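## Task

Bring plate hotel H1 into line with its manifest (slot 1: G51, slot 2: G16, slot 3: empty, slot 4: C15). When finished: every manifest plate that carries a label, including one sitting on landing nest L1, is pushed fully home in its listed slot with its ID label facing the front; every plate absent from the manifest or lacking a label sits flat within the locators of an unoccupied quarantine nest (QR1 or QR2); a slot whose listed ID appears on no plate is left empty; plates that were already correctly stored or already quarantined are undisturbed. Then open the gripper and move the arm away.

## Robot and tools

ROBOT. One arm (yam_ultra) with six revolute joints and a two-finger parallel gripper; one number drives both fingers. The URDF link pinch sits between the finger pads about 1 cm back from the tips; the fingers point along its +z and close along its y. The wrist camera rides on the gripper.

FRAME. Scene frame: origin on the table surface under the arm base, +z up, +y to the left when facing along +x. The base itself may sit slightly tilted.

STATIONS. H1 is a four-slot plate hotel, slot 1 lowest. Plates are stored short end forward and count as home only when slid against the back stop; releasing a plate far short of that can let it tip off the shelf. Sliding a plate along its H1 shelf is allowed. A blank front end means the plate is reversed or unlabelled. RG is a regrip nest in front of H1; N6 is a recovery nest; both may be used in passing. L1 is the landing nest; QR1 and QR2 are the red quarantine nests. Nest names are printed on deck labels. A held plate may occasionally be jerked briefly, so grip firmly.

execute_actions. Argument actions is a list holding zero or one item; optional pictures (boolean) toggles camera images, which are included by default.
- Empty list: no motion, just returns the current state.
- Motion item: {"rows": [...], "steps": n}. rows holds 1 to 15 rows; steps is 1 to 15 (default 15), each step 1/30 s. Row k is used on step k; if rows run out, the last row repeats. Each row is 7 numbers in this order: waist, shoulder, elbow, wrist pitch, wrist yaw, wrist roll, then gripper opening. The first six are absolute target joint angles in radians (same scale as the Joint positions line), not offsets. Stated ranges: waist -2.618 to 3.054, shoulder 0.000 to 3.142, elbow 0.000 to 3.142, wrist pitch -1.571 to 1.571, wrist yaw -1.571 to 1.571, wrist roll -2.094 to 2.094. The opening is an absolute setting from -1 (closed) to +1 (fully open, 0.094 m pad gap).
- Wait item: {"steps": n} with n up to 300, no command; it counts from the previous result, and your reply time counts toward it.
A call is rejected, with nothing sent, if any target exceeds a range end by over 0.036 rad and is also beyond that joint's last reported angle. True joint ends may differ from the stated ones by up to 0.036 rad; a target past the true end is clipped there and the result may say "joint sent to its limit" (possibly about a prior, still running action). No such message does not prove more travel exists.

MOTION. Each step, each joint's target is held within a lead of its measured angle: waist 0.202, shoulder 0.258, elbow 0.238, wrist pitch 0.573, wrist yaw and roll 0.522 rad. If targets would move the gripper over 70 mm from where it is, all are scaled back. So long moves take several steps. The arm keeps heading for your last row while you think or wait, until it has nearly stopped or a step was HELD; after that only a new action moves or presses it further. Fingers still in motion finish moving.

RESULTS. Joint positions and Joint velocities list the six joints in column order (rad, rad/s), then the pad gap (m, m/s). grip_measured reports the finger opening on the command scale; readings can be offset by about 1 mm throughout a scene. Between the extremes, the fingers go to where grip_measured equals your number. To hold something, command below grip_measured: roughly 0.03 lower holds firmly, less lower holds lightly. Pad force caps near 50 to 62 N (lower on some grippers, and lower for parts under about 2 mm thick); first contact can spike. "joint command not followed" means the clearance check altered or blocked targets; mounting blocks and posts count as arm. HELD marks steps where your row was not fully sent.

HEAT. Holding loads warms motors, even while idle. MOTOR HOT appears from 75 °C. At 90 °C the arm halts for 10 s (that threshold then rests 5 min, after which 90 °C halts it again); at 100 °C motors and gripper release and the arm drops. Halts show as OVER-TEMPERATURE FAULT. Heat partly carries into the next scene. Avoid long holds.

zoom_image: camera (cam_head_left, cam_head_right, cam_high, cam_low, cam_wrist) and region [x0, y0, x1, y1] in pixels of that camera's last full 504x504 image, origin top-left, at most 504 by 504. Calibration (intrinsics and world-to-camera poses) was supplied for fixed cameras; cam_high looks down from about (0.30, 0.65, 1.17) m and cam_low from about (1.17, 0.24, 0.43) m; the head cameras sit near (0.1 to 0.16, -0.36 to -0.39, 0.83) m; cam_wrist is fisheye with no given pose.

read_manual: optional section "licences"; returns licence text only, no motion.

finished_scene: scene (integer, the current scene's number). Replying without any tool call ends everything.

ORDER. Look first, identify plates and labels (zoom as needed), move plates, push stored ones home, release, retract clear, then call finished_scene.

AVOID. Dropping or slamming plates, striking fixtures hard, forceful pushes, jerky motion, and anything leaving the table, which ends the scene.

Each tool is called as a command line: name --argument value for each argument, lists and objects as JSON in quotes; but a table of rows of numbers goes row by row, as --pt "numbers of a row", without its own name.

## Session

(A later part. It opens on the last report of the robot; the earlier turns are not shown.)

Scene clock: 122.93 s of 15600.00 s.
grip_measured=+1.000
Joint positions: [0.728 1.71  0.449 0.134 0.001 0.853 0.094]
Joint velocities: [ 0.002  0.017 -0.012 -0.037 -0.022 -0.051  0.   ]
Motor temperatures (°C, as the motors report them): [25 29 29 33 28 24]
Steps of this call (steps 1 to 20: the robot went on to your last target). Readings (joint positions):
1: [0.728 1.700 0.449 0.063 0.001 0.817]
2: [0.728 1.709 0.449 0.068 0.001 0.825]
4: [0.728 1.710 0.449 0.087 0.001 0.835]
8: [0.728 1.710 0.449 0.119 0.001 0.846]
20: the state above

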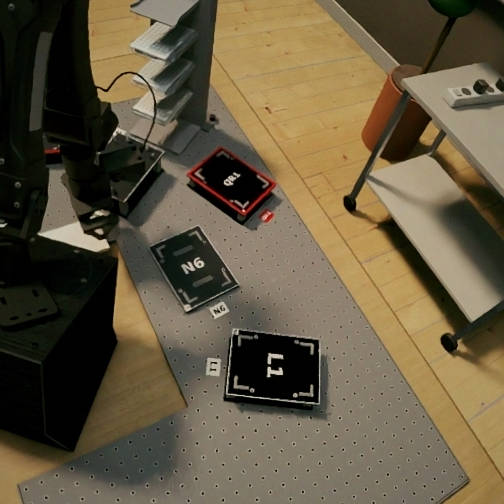

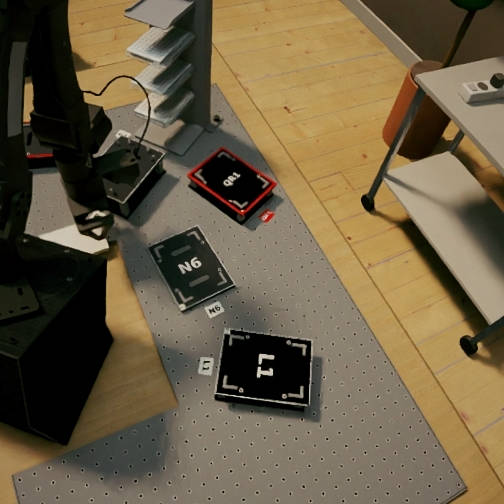

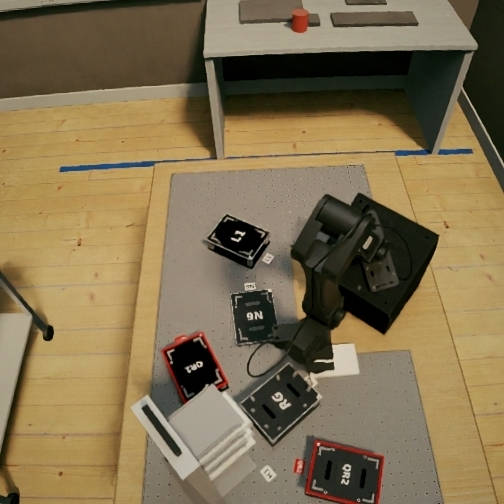

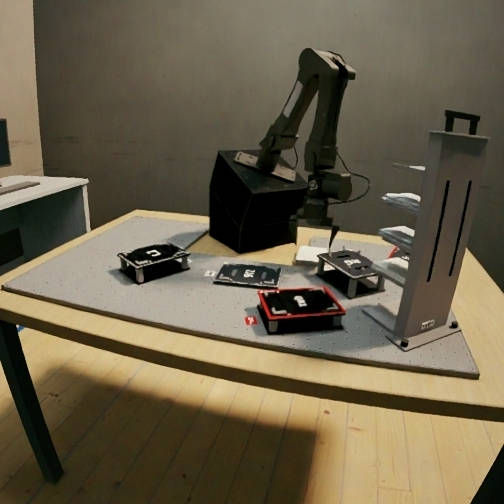

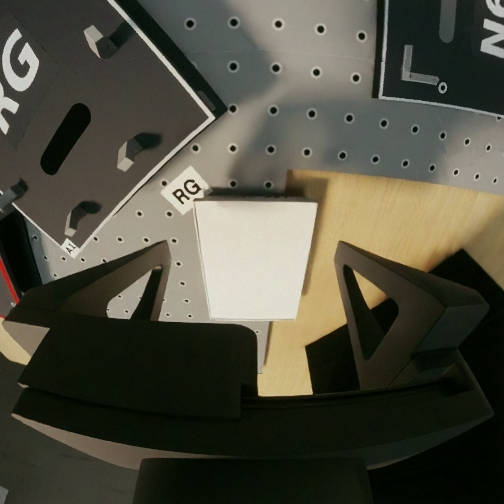

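execute_actions --actions '[{"rows":[[0.72,1.72,0.46,0.22,0,0.875,1],[0.72,1.74,0.46,0.25,0,0.875,1],[0.72,1.765,0.465,0.28,0,0.875,1],[0.72,1.79,0.47,0.31,0,0.875,1],[0.72,1.815,0.475,0.34,0,0.875,1],[0.72,1.84,0.48,0.34,0,0.875,1],[0.72,1.865,0.483,0.34,0,0.875,1],[0.72,1.885,0.483,0.34,0,0.875,1],[0.72,1.9,0.483,0.34,0,0.875,1],[0.72,1.915,0.483,0.34,0,0.875,1]]}]' --pictures false

execute_actions --actions '[{"steps":10}]'

Scene clock: 125.97 s of 15600.00 s.
grip_measured=+1.000
Joint positions: [0.728 1.915 0.461 0.307 0.001 0.869 0.094]
Joint velocities: [ 0.017 -0.017 -0.017  0.139 -0.037 -0.037  0.   ]
Motor temperatures (°C, as the motors report them): [25 29 29 33 28 24]
Steps of this call (steps 1 to 15: the robot went on to your last target; steps 16 to 76: nothing new was sent; steps 77 to 91: all 15 steps of this action). Readings (joint positions):
77: [0.728 1.711 0.449 0.141 0.001 0.856]
78: [0.728 1.715 0.449 0.156 0.001 0.859]
80: [0.728 1.741 0.449 0.205 0.001 0.862]
84: [0.728 1.840 0.458 0.282 0.001 0.866]
91: the state above

Scene clock: 126.30 s of 15600.00 s.
grip_measured=+1.000
Joint positions: [0.728 1.915 0.461 0.323 0.001 0.869 0.094]
Joint velocities: [ 0.012  0.022  0.007  0.022 -0.022  0.007  0.   ]
Motor temperatures (°C, as the motors report them): [25 29 29 33 28 24]
Steps of this call (steps 1 to 10: the robot went on to your last target). Readings (joint positions):
1: [0.728 1.915 0.461 0.311 0.001 0.869]
2: [0.728 1.915 0.461 0.314 0.001 0.869]
4: [0.728 1.915 0.461 0.319 0.001 0.869]
8: [0.728 1.915 0.461 0.322 0.001 0.869]
10: the state above

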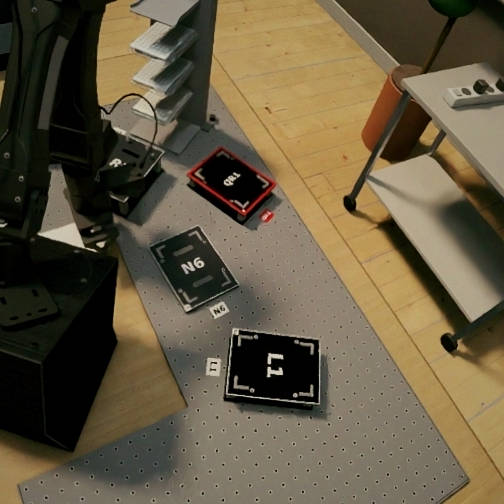

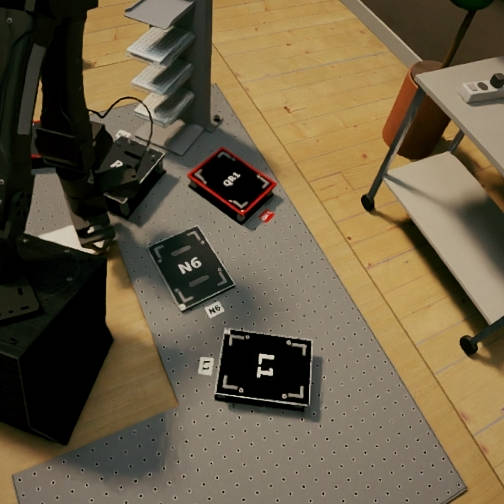

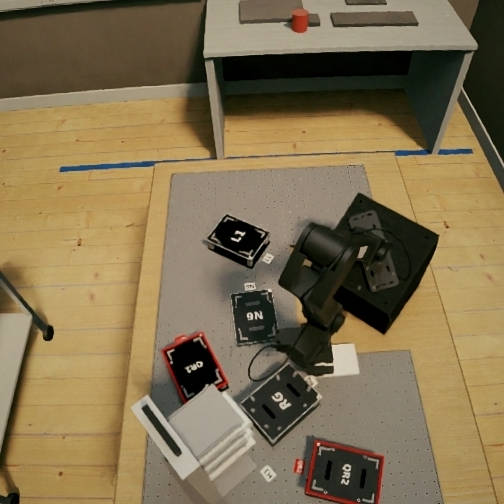

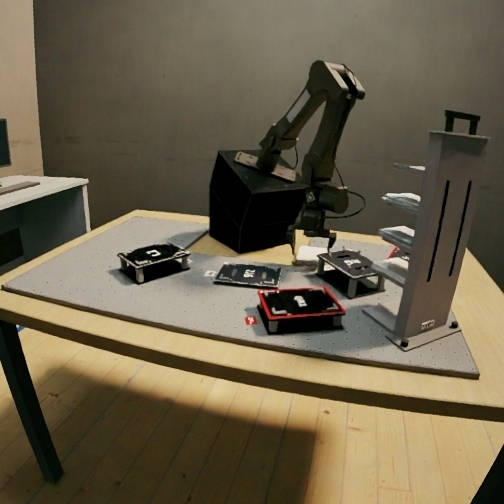

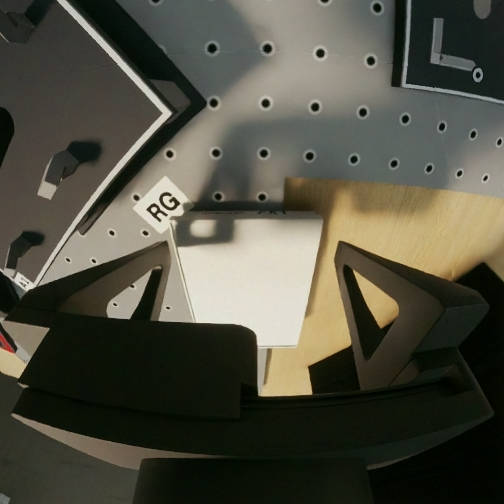

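execute_actions --actions '[{"rows":[[0.72,1.915,0.5,0.36,0,0.875,1],[0.72,1.92,0.5,0.37,0,0.875,1],[0.72,1.93,0.5,0.38,0,0.875,1],[0.72,1.94,0.503,0.39,0,0.875,1],[0.72,1.95,0.506,0.397,0,0.875,1],[0.72,1.96,0.509,0.397,0,0.875,1],[0.72,1.97,0.512,0.397,0,0.875,1],[0.72,1.98,0.515,0.397,0,0.875,1],[0.72,1.99,0.516,0.397,0,0.875,1],[0.72,1.999,0.516,0.397,0,0.875,1]]}]'

Scene clock: 128.73 s of 15600.00 s.
grip_measured=+1.000
Joint positions: [0.728 1.996 0.496 0.38  0.001 0.869 0.094]
Joint velocities: [-0.002  0.007 -0.002 -0.022 -0.066 -0.007  0.   ]
Motor temperatures (°C, as the motors report them): [25 29 29 32 28 24]
Steps of this call (steps 1 to 30: the robot went on to your last target; steps 31 to 58: nothing new was sent; steps 59 to 73: all 15 steps of this action). Readings (joint positions):
59: [0.728 1.915 0.463 0.325 0.001 0.869]
60: [0.728 1.915 0.465 0.327 0.001 0.869]
62: [0.728 1.920 0.473 0.341 0.001 0.869]
66: [0.728 1.954 0.491 0.371 0.001 0.869]
73: the state above

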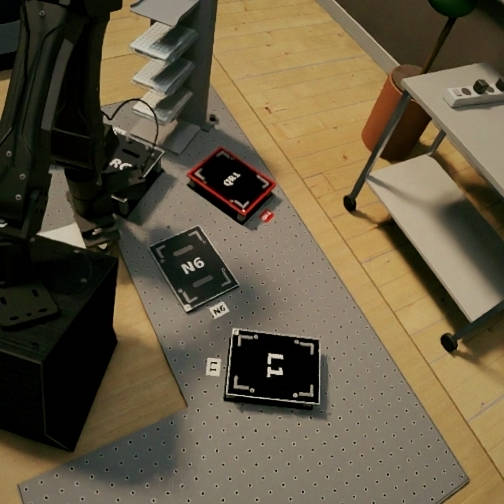

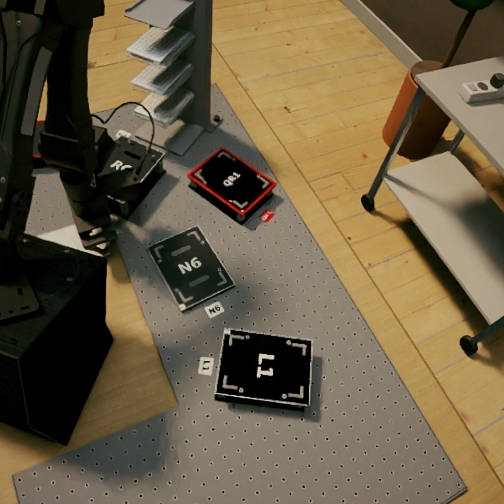

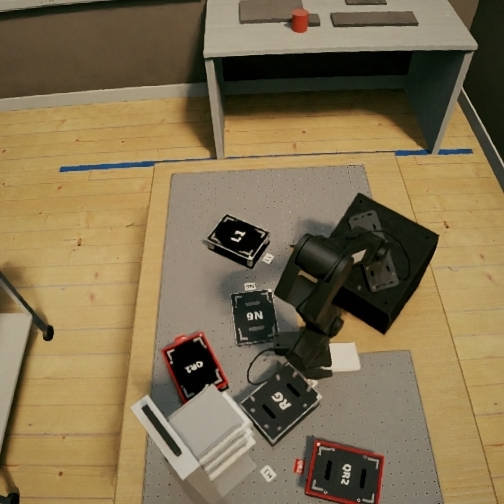

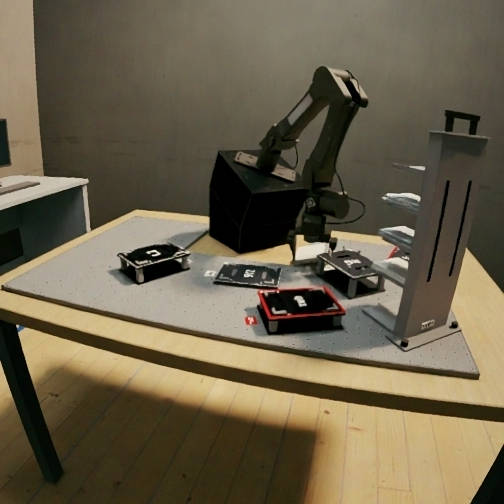

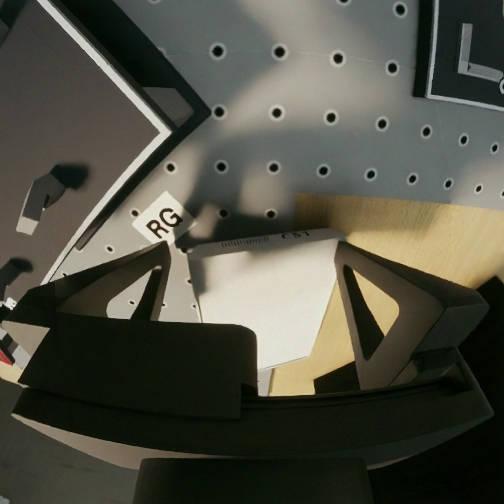

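execute_actions --actions '[{"rows":[[0.72,1.95,0.48,0.35,0,0.875,1],[0.72,1.93,0.47,0.33,0,0.875,1],[0.72,1.91,0.46,0.31,0,0.875,1],[0.72,1.89,0.45,0.31,0,0.875,1]]}]' --pictures false

execute_actions --actions '[{"steps":8}]'

Scene clock: 130.63 s of 15600.00 s.
grip_measured=+1.000
Joint positions: [0.728 1.905 0.477 0.324 0.001 0.87  0.094]
Joint velocities: [-0.007  0.012 -0.002 -0.007 -0.037  0.007  0.   ]
Motor temperatures (°C, as the motors report them): [25 30 29 32 28 24]
Steps of this call (steps 1 to 15: the robot went on to your last target; steps 16 to 42: nothing new was sent; steps 43 to 57: all 15 steps of this action). Readings (joint positions):
43: [0.728 1.993 0.496 0.377 0.001 0.869]
44: [0.728 1.984 0.496 0.367 0.001 0.869]
46: [0.728 1.949 0.488 0.349 0.001 0.870]
50: [0.728 1.905 0.477 0.337 0.001 0.870]
57: the state above

Scene clock: 130.90 s of 15600.00 s.
grip_measured=+1.000
Joint positions: [0.728 1.905 0.477 0.321 0.001 0.87  0.094]
Joint velocities: [ 0.012  0.017  0.002 -0.066  0.007 -0.051  0.   ]
Motor temperatures (°C, as the motors report them): [25 30 29 32 28 24]
Steps of this call (steps 1 to 8: the robot went on to your last target). Readings (joint positions):
1: [0.728 1.905 0.477 0.323 0.001 0.870]
2: [0.728 1.905 0.477 0.323 0.001 0.870]
4: [0.728 1.905 0.477 0.322 0.001 0.870]
8: the state above

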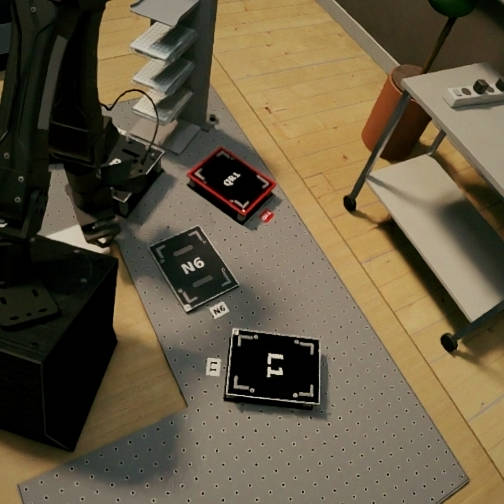

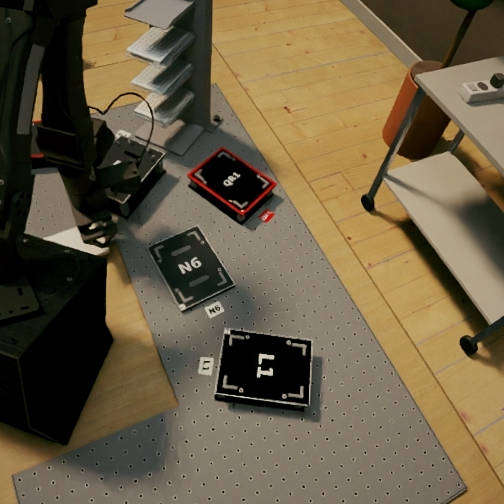

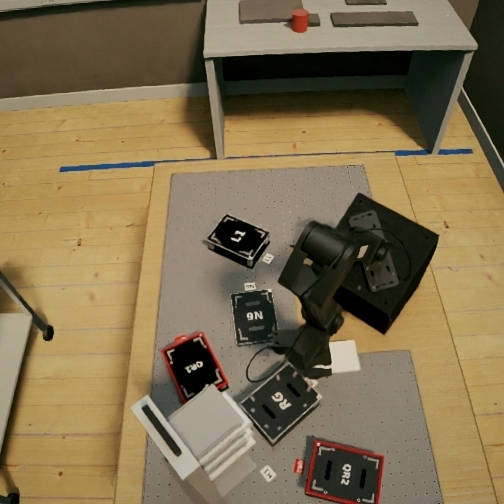

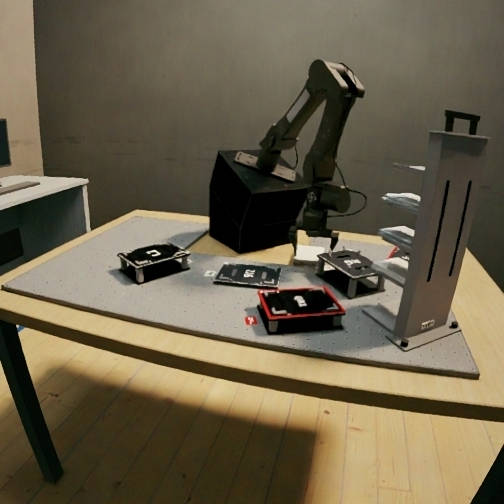

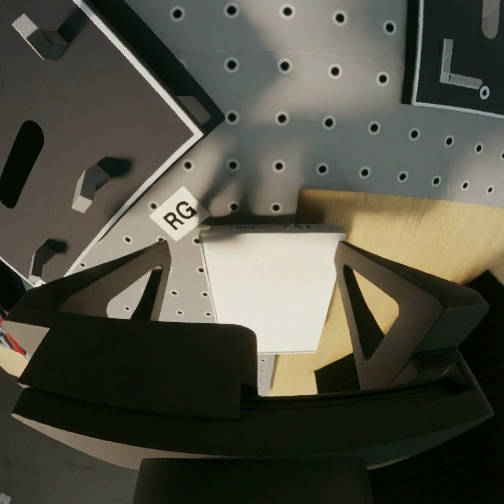

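execute_actions --actions '[{"rows":[[0.72,1.9,0.47,0.28,0,0.875,1],[0.72,1.9,0.47,0.28,0,0.875,1],[0.72,1.91,0.47,0.28,0,0.875,1],[0.72,1.92,0.47,0.28,0,0.875,1],[0.72,1.932,0.47,0.28,0,0.875,1]]}]' --pictures false

execute_actions --actions '[{"steps":8}]'

Scene clock: 135.10 s of 15600.00 s.
grip_measured=+1.000
Joint positions: [0.728 1.928 0.477 0.291 0.001 0.87  0.094]
Joint velocities: [ 0.002 -0.022 -0.002  0.022 -0.007 -0.022  0.   ]
Motor temperatures (°C, as the motors report them): [25 30 29 32 28 24]
Steps of this call (steps 1 to 15: the robot went on to your last target; steps 16 to 90: nothing new was sent; then 0.70 s passed at rest; steps 91 to 105: all 15 steps of this action). Readings (joint positions):
91: [0.728 1.905 0.477 0.318 0.001 0.870]
92: [0.728 1.905 0.477 0.314 0.001 0.870]
94: [0.728 1.906 0.477 0.305 0.001 0.870]
98: [0.728 1.924 0.477 0.298 0.001 0.870]
105: the state above

Scene clock: 135.37 s of 15600.00 s.
grip_measured=+1.000
Joint positions: [0.728 1.928 0.477 0.291 0.001 0.87  0.094]
Joint velocities: [-0.012 -0.002  0.007  0.007  0.051 -0.037  0.   ]
Motor temperatures (°C, as the motors report them): [25 30 29 32 28 24]
Steps of this call (steps 1 to 8: the robot went on to your last target). Readings (joint positions):
1: [0.728 1.928 0.477 0.291 0.001 0.870]
2: [0.728 1.928 0.477 0.291 0.001 0.870]
4: [0.728 1.928 0.477 0.291 0.001 0.870]
8: the state above

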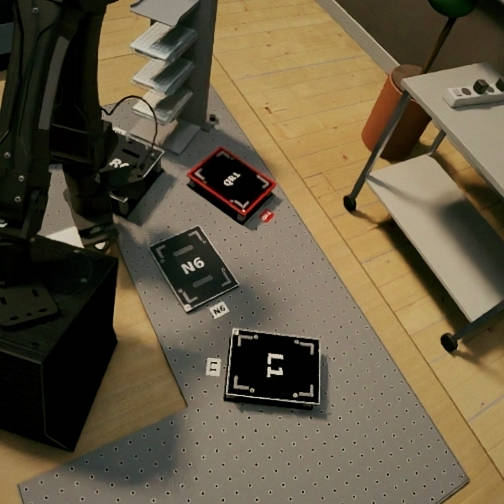

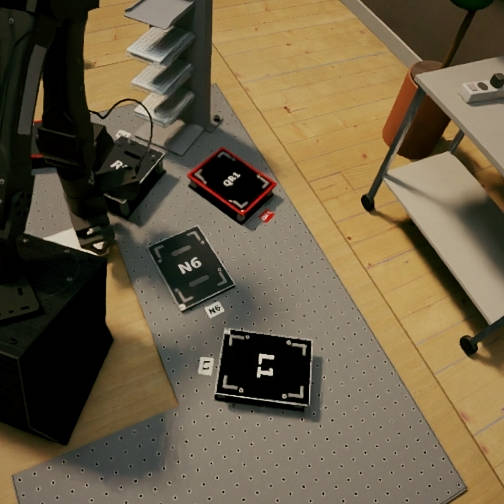

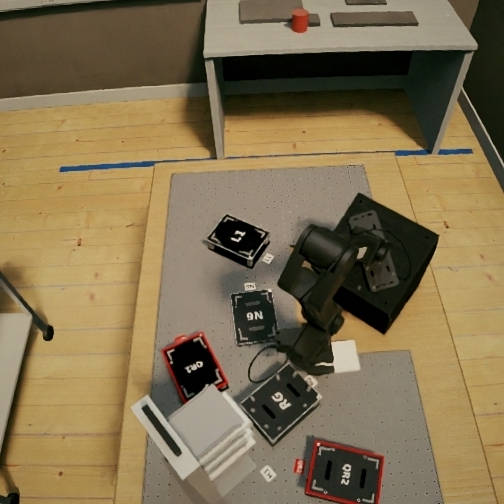

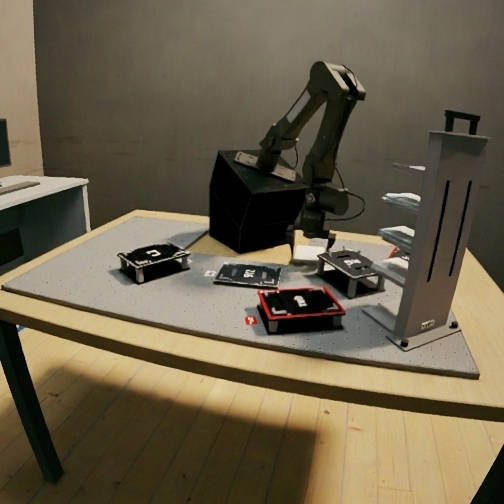

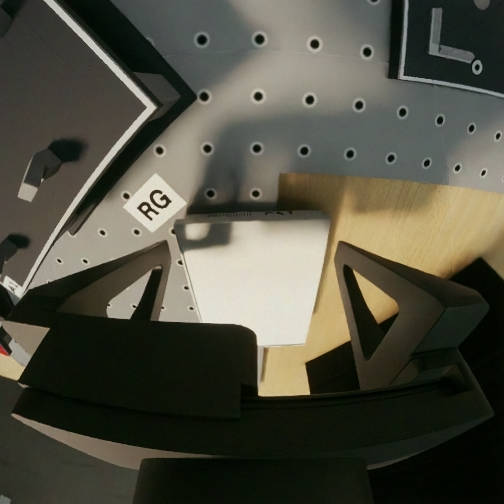

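execute_actions --actions '[{"rows":[[0.72,1.937,0.47,0.322,0,0.875,1],[0.72,1.942,0.47,0.33,0,0.875,1],[0.72,1.947,0.47,0.337,0,0.875,1],[0.72,1.952,0.47,0.343,0,0.875,1],[0.72,1.957,0.47,0.349,0,0.875,1],[0.72,1.962,0.47,0.356,0,0.875,1],[0.72,1.967,0.47,0.362,0,0.875,1],[0.72,1.972,0.47,0.368,0,0.875,1],[0.72,1.977,0.47,0.374,0,0.875,1],[0.72,1.982,0.47,0.38,0,0.875,1],[0.72,1.987,0.47,0.387,0,0.875,1],[0.72,1.992,0.47,0.393,0,0.875,1],[0.72,1.997,0.47,0.399,0,0.875,1],[0.72,2.002,0.47,0.401,0,0.875,1],[0.72,2.007,0.47,0.401,0,0.875,1]]}]' --pictures false

execute_actions --actions '[{"steps":10}]'

Scene clock: 138.33 s of 15600.00 s.
grip_measured=+1.000
Joint positions: [0.728 1.992 0.477 0.369 0.001 0.87  0.094]
Joint velocities: [ 0.017  0.134  0.007  0.066 -0.037 -0.022  0.   ]
Motor temperatures (°C, as the motors report them): [25 30 29 32 28 24]
Steps of this call (steps 1 to 15: the robot went on to your last target; steps 16 to 74: nothing new was sent; steps 75 to 89: all 15 steps of this action). Readings (joint positions):
75: [0.728 1.928 0.477 0.292 0.001 0.870]
76: [0.728 1.929 0.477 0.296 0.001 0.870]
78: [0.728 1.935 0.477 0.308 0.001 0.870]
82: [0.728 1.957 0.477 0.330 0.001 0.870]
89: the state above

Scene clock: 138.67 s of 15600.00 s.
grip_measured=+1.000
Joint positions: [0.728 2.001 0.477 0.384 0.001 0.87  0.094]
Joint velocities: [ 0.002 -0.017 -0.012 -0.037 -0.066  0.007  0.   ]
Motor temperatures (°C, as the motors report them): [25 30 29 32 28 24]
Steps of this call (steps 1 to 10: the robot went on to your last target). Readings (joint positions):
1: [0.728 1.996 0.477 0.372 0.001 0.870]
2: [0.728 1.999 0.477 0.374 0.001 0.870]
4: [0.728 2.001 0.477 0.377 0.001 0.870]
8: [0.728 2.001 0.477 0.382 0.001 0.870]
10: the state above

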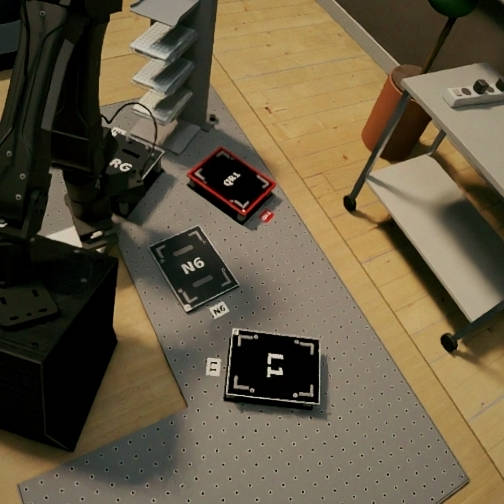

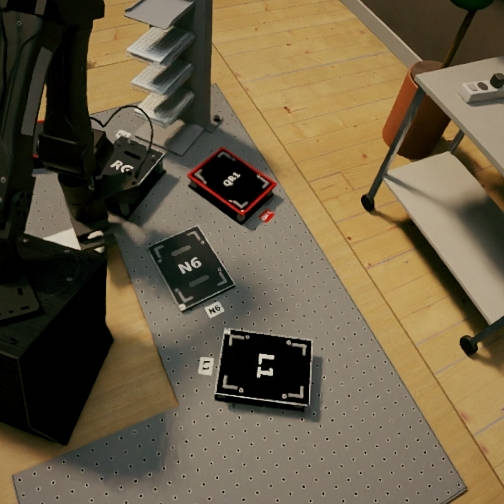

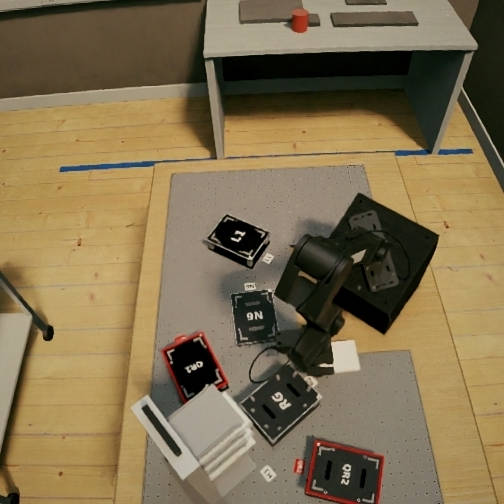

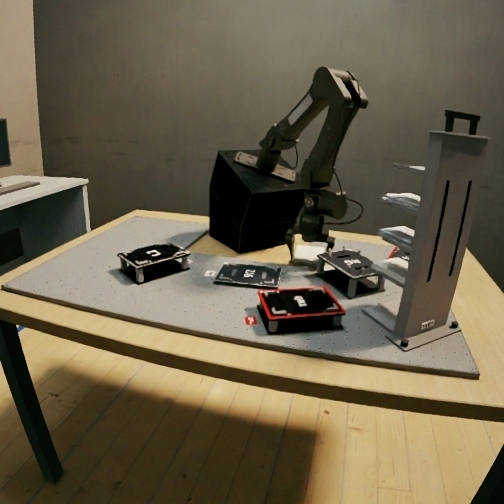

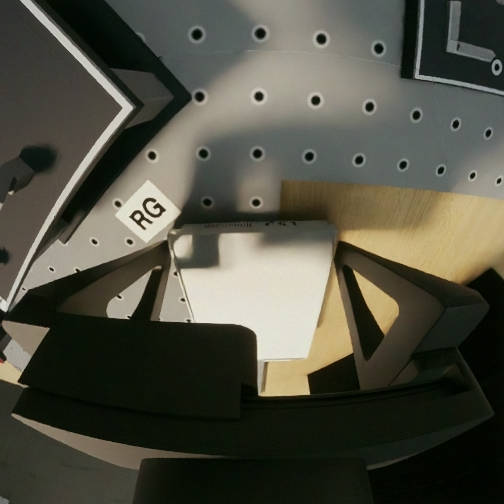

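execute_actions --actions '[{"rows":[[0.72,2.0,0.47,0.39,0,0.875,0.9],[0.72,2.0,0.47,0.39,0,0.875,0.86],[0.72,2.0,0.47,0.39,0,0.875,0.83],[0.72,2.0,0.47,0.39,0,0.875,0.81],[0.72,2.0,0.47,0.39,0,0.875,0.8],[0.72,2.0,0.47,0.39,0,0.875,0.78]],"steps":12}]' --pictures false

execute_actions --actions '[{"rows":[[0.72,1.98,0.47,0.355,0,0.875,0.78],[0.72,1.97,0.47,0.34,0,0.875,0.78],[0.72,1.96,0.47,0.325,0,0.875,0.78],[0.72,1.95,0.47,0.312,0,0.875,0.78],[0.72,1.94,0.47,0.3,0,0.875,0.78],[0.72,1.93,0.47,0.288,0,0.875,0.78],[0.72,1.92,0.47,0.276,0,0.875,0.78],[0.72,1.91,0.47,0.264,0,0.875,0.78],[0.72,1.9,0.47,0.252,0,0.875,0.78],[0.72,1.89,0.47,0.25,0,0.875,0.78],[0.72,1.885,0.47,0.25,0,0.875,0.78]]}]'

Scene clock: 141.53 s of 15600.00 s.
grip_measured=+0.796
Joint positions: [0.728 2.001 0.477 0.386 0.001 0.87  0.084]
Joint velocities: [-0.007  0.002  0.002  0.081  0.007 -0.095 -0.   ]
Motor temperatures (°C, as the motors report them): [25 30 28 32 28 24]
Steps of this call (steps 1 to 30: the robot went on to your last target; steps 31 to 74: nothing new was sent; steps 75 to 86: all 12 steps of this action). Readings (joint positions):
75: [0.728 2.001 0.477 0.386 0.001 0.870]
76: [0.728 2.001 0.477 0.386 0.001 0.870]
78: [0.728 2.001 0.477 0.386 0.001 0.870]
82: [0.728 2.001 0.477 0.386 0.001 0.870]
86: the state above

Scene clock: 142.03 s of 15600.00 s.
grip_measured=+0.796
Joint positions: [0.728 1.903 0.477 0.28  0.001 0.87  0.084]
Joint velocities: [-0.002 -0.007  0.012 -0.095 -0.037  0.066  0.   ]
Motor temperatures (°C, as the motors report them): [25 30 28 32 28 24]
Steps of this call (steps 1 to 15: all 15 steps of this action). Readings (joint positions):
1: [0.728 2.001 0.477 0.384 0.001 0.870]
2: [0.728 2.000 0.477 0.380 0.001 0.870]
4: [0.728 1.989 0.477 0.360 0.001 0.870]
8: [0.728 1.949 0.477 0.319 0.001 0.870]
15: the state above

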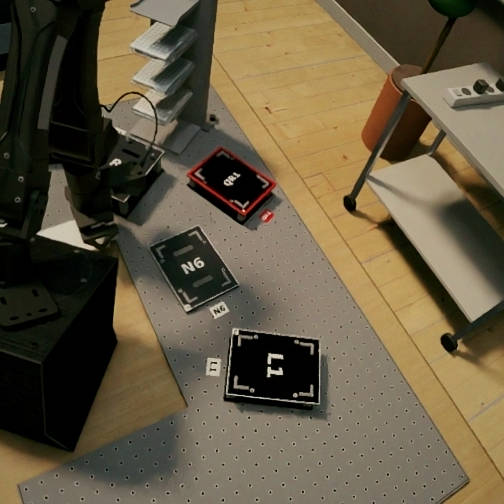

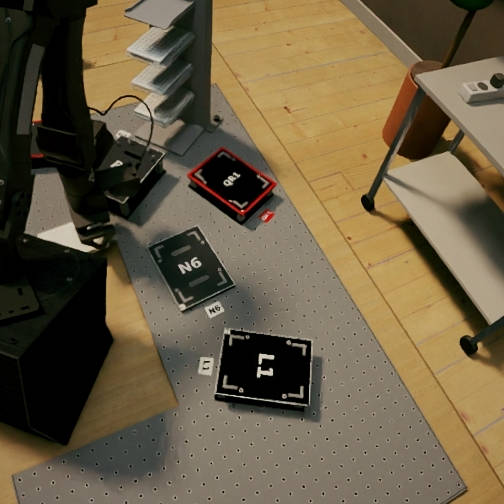

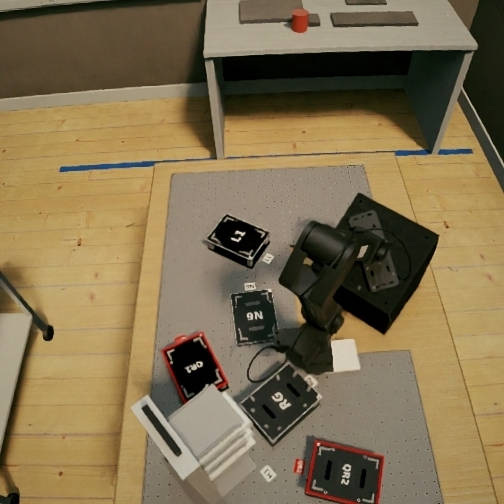

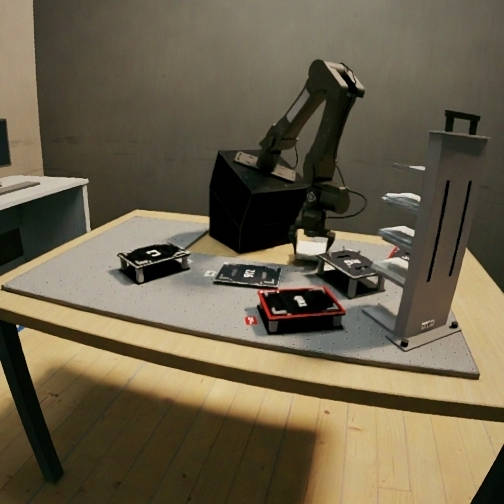

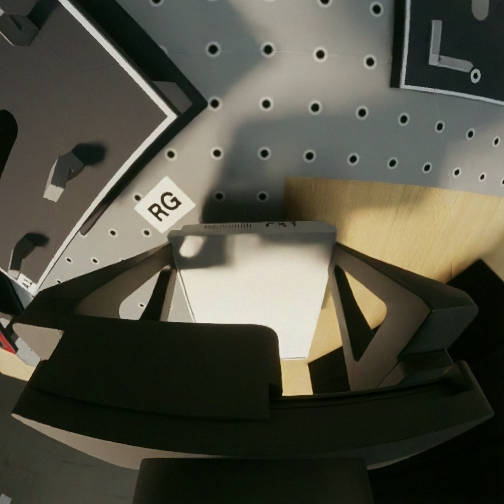

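execute_actions --actions '[{"rows":[[0.72,1.885,0.47,0.25,0,0.875,0.79],[0.72,1.885,0.47,0.25,0,0.875,0.793],[0.72,1.885,0.47,0.25,0,0.875,0.796],[0.72,1.885,0.47,0.25,0,0.875,0.8]]}]'

Scene clock: 143.47 s of 15600.00 s.
grip_measured=+0.807
Joint positions: [0.728 1.903 0.477 0.263 0.001 0.87  0.085]
Joint velocities: [ 0.002  0.017 -0.007 -0.007  0.037 -0.007 -0.001]
Motor temperatures (°C, as the motors report them): [25 30 28 32 28 24]
Steps of this call (steps 1 to 28: the robot went on to your last target; steps 29 to 43: all 15 steps of this action). Readings (joint positions):
29: [0.728 1.903 0.477 0.263 0.001 0.870]
30: [0.728 1.903 0.477 0.263 0.001 0.870]
32: [0.728 1.903 0.477 0.263 0.001 0.870]
36: [0.728 1.903 0.477 0.263 0.001 0.870]
43: the state above

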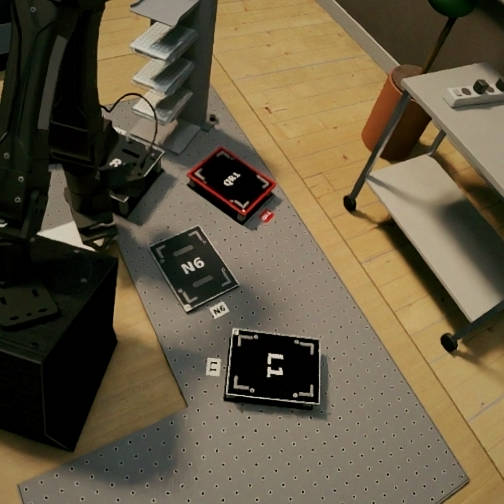

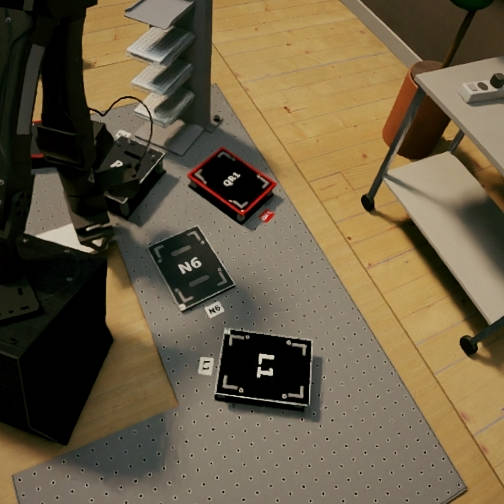

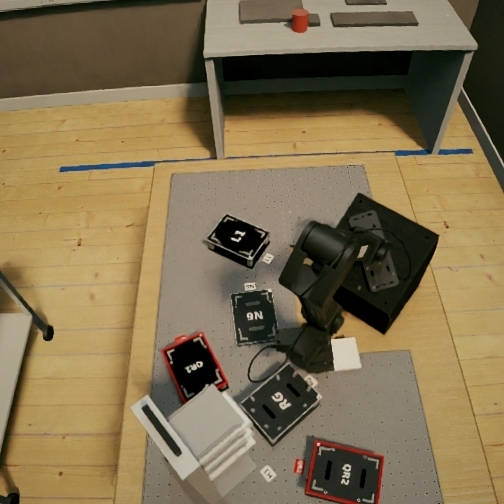

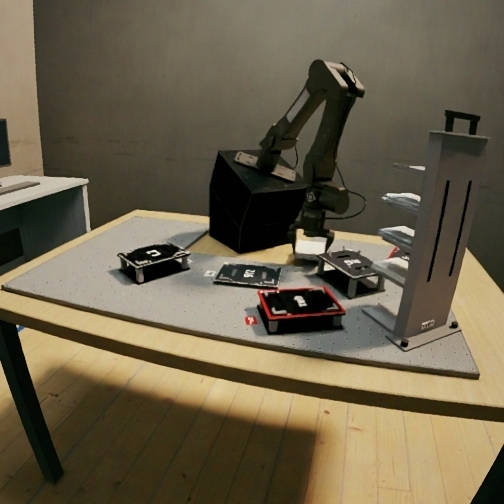

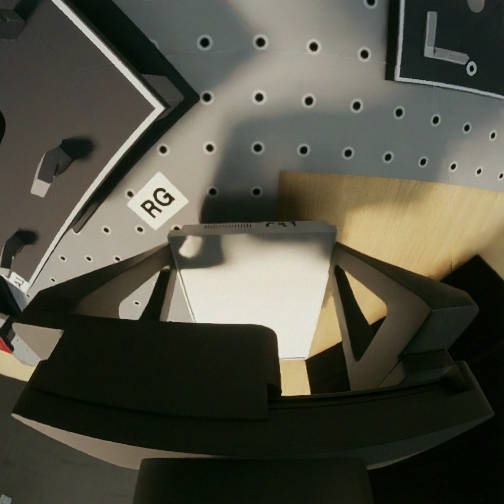

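execute_actions --actions '[{"rows":[[0.72,1.885,0.47,0.25,0,0.875,0.804],[0.72,1.885,0.47,0.25,0,0.875,0.807],[0.72,1.885,0.47,0.25,0,0.875,0.81],[0.72,1.885,0.47,0.25,0,0.875,0.812]]}]'

Scene clock: 145.67 s of 15600.00 s.
grip_measured=+0.816
Joint positions: [0.728 1.903 0.477 0.263 0.001 0.87  0.085]
Joint velocities: [-0.007  0.012 -0.007  0.022 -0.022  0.007  0.   ]
Motor temperatures (°C, as the motors report them): [25 30 28 32 28 24]
Steps of this call (steps 1 to 15: the robot went on to your last target; steps 16 to 51: nothing new was sent; steps 52 to 66: all 15 steps of this action). Readings (joint positions):
52: [0.728 1.903 0.477 0.263 0.001 0.870]
53: [0.728 1.903 0.477 0.263 0.001 0.870]
55: [0.728 1.903 0.477 0.263 0.001 0.870]
59: [0.728 1.903 0.477 0.263 0.001 0.870]
66: the state above

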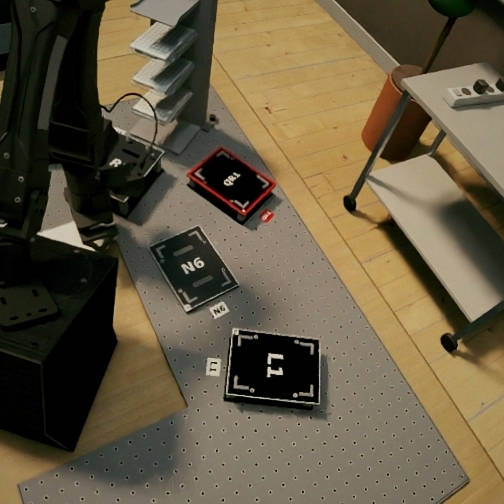

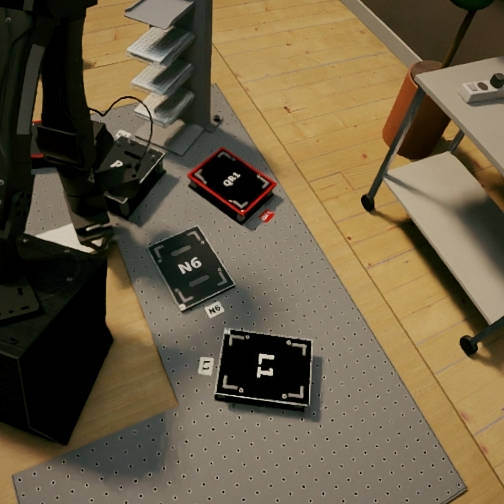

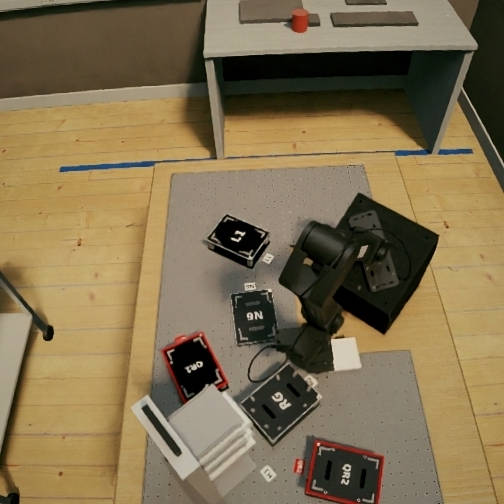

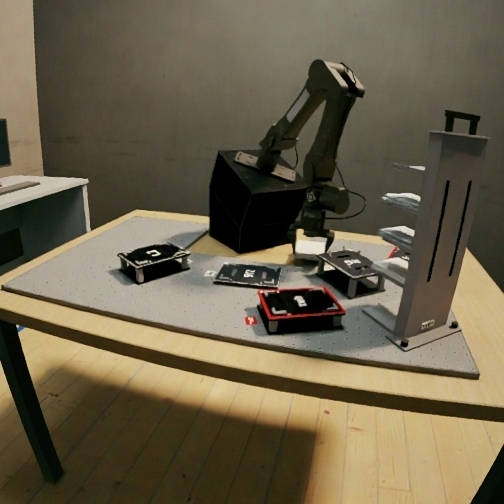

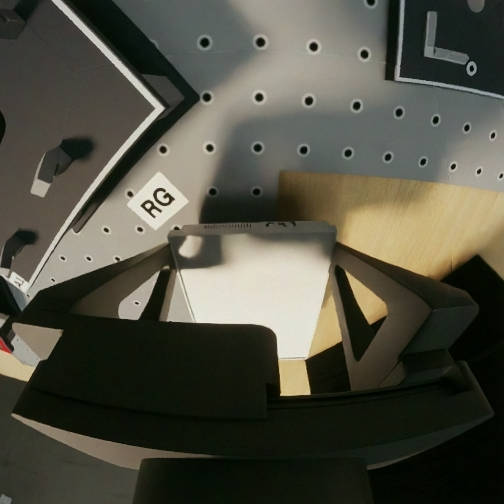

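execute_actions --actions '[{"rows":[[0.72,1.885,0.47,0.25,0,0.875,0.816],[0.72,1.885,0.47,0.25,0,0.875,0.819],[0.72,1.885,0.47,0.25,0,0.875,0.822],[0.72,1.885,0.47,0.25,0,0.875,0.825]]}]'

Scene clock: 147.53 s of 15600.00 s.
grip_measured=+0.826
Joint positions: [0.728 1.903 0.477 0.263 0.001 0.87  0.086]
Joint velocities: [ 0.002  0.007  0.002 -0.051 -0.022 -0.051  0.   ]
Motor temperatures (°C, as the motors report them): [25 30 28 32 28 24]
Steps of this call (steps 1 to 15: the robot went on to your last target; steps 16 to 41: nothing new was sent; steps 42 to 56: all 15 steps of this action). Readings (joint positions):
42: [0.728 1.903 0.477 0.263 0.001 0.870]
43: [0.728 1.903 0.477 0.263 0.001 0.870]
45: [0.728 1.903 0.477 0.263 0.001 0.870]
49: [0.728 1.903 0.477 0.263 0.001 0.870]
56: the state above

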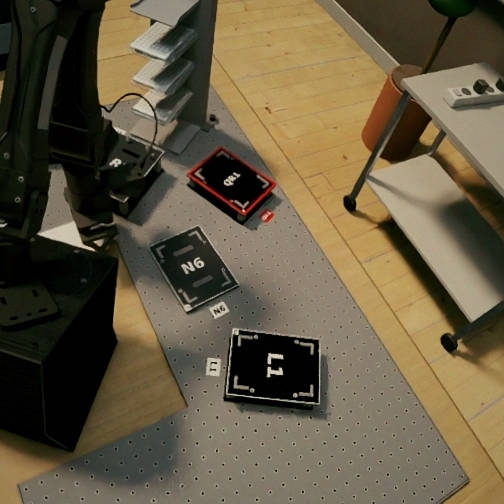

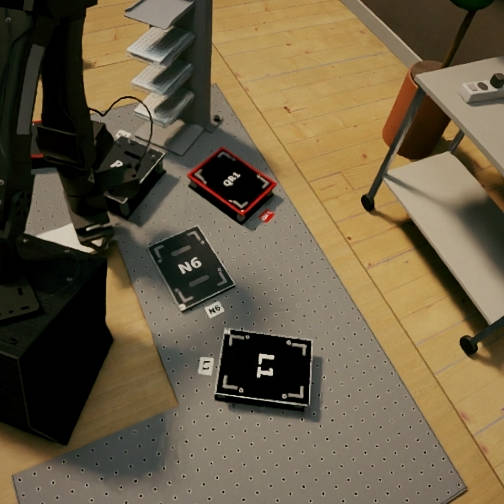

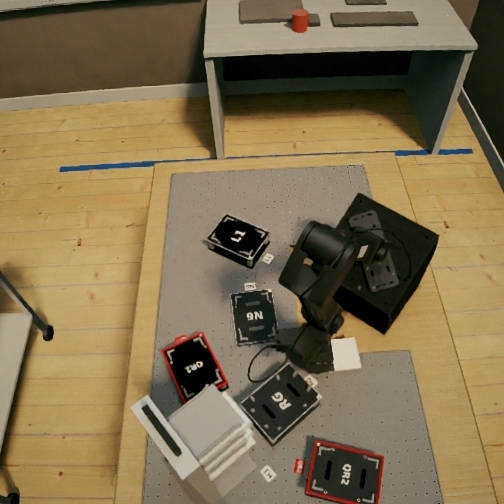

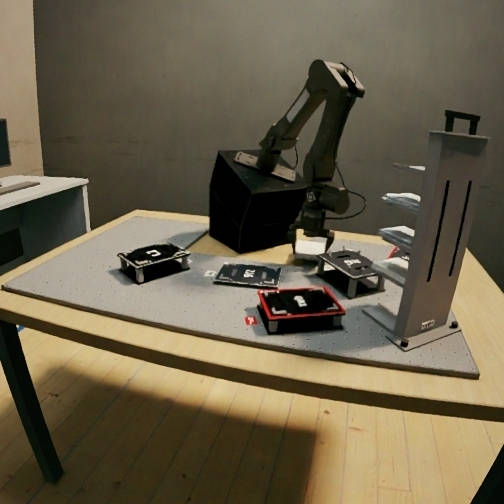

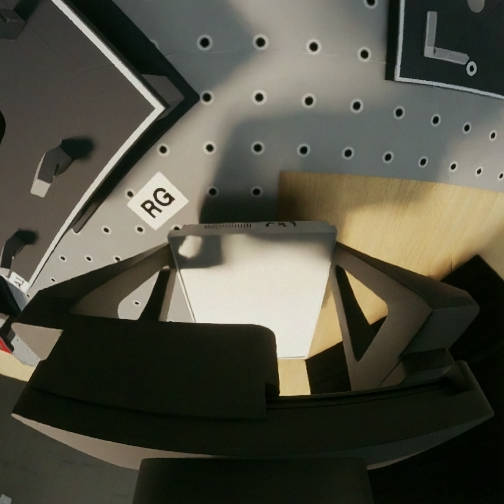

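execute_actions --actions '[{"rows":[[0.72,1.885,0.47,0.25,0,0.875,0.828],[0.72,1.885,0.47,0.25,0,0.875,0.83],[0.72,1.885,0.47,0.25,0,0.875,0.832],[0.72,1.885,0.47,0.25,0,0.875,0.834]]}]'

Scene clock: 148.90 s of 15600.00 s.
grip_measured=+0.834
Joint positions: [0.728 1.903 0.477 0.263 0.001 0.87  0.086]
Joint velocities: [ 0.012  0.046 -0.017 -0.051 -0.037 -0.051 -0.   ]
Motor temperatures (°C, as the motors report them): [25 30 28 32 28 24]
Steps of this call (steps 1 to 15: the robot went on to your last target; steps 16 to 26: nothing new was sent; steps 27 to 41: all 15 steps of this action). Readings (joint positions):
27: [0.728 1.903 0.477 0.263 0.001 0.870]
28: [0.728 1.903 0.477 0.263 0.001 0.870]
30: [0.728 1.903 0.477 0.263 0.001 0.870]
34: [0.728 1.903 0.477 0.263 0.001 0.870]
41: the state above

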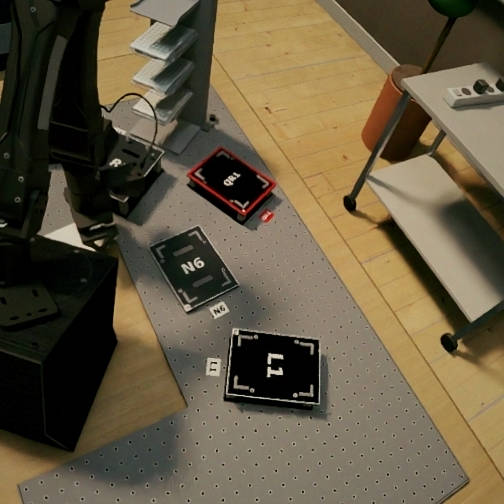

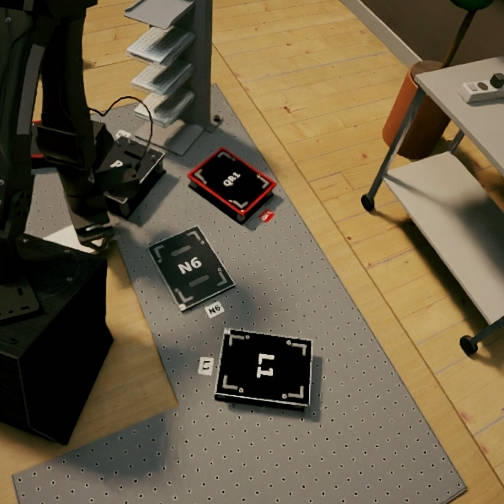

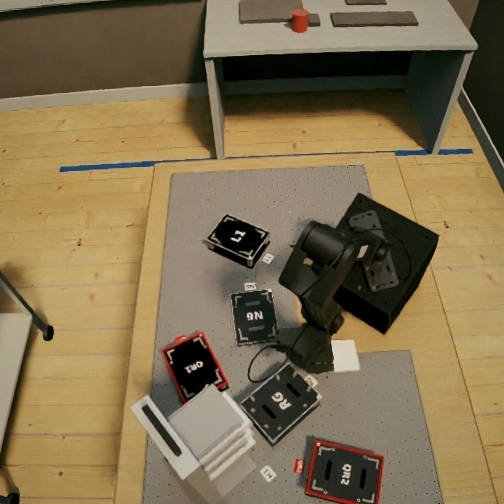

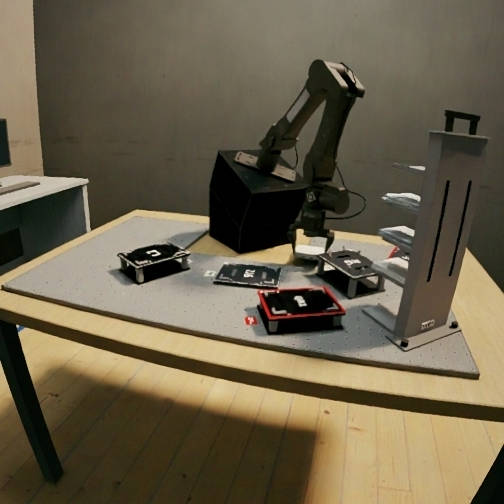

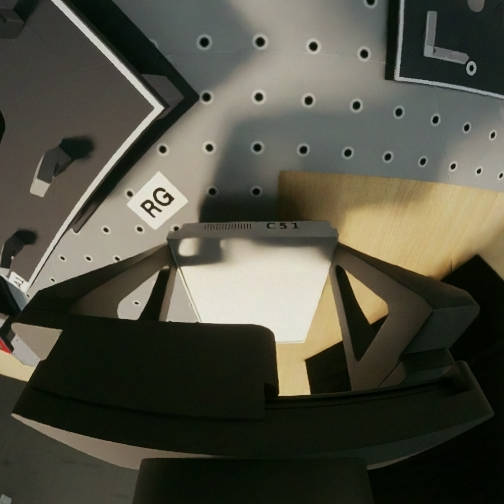

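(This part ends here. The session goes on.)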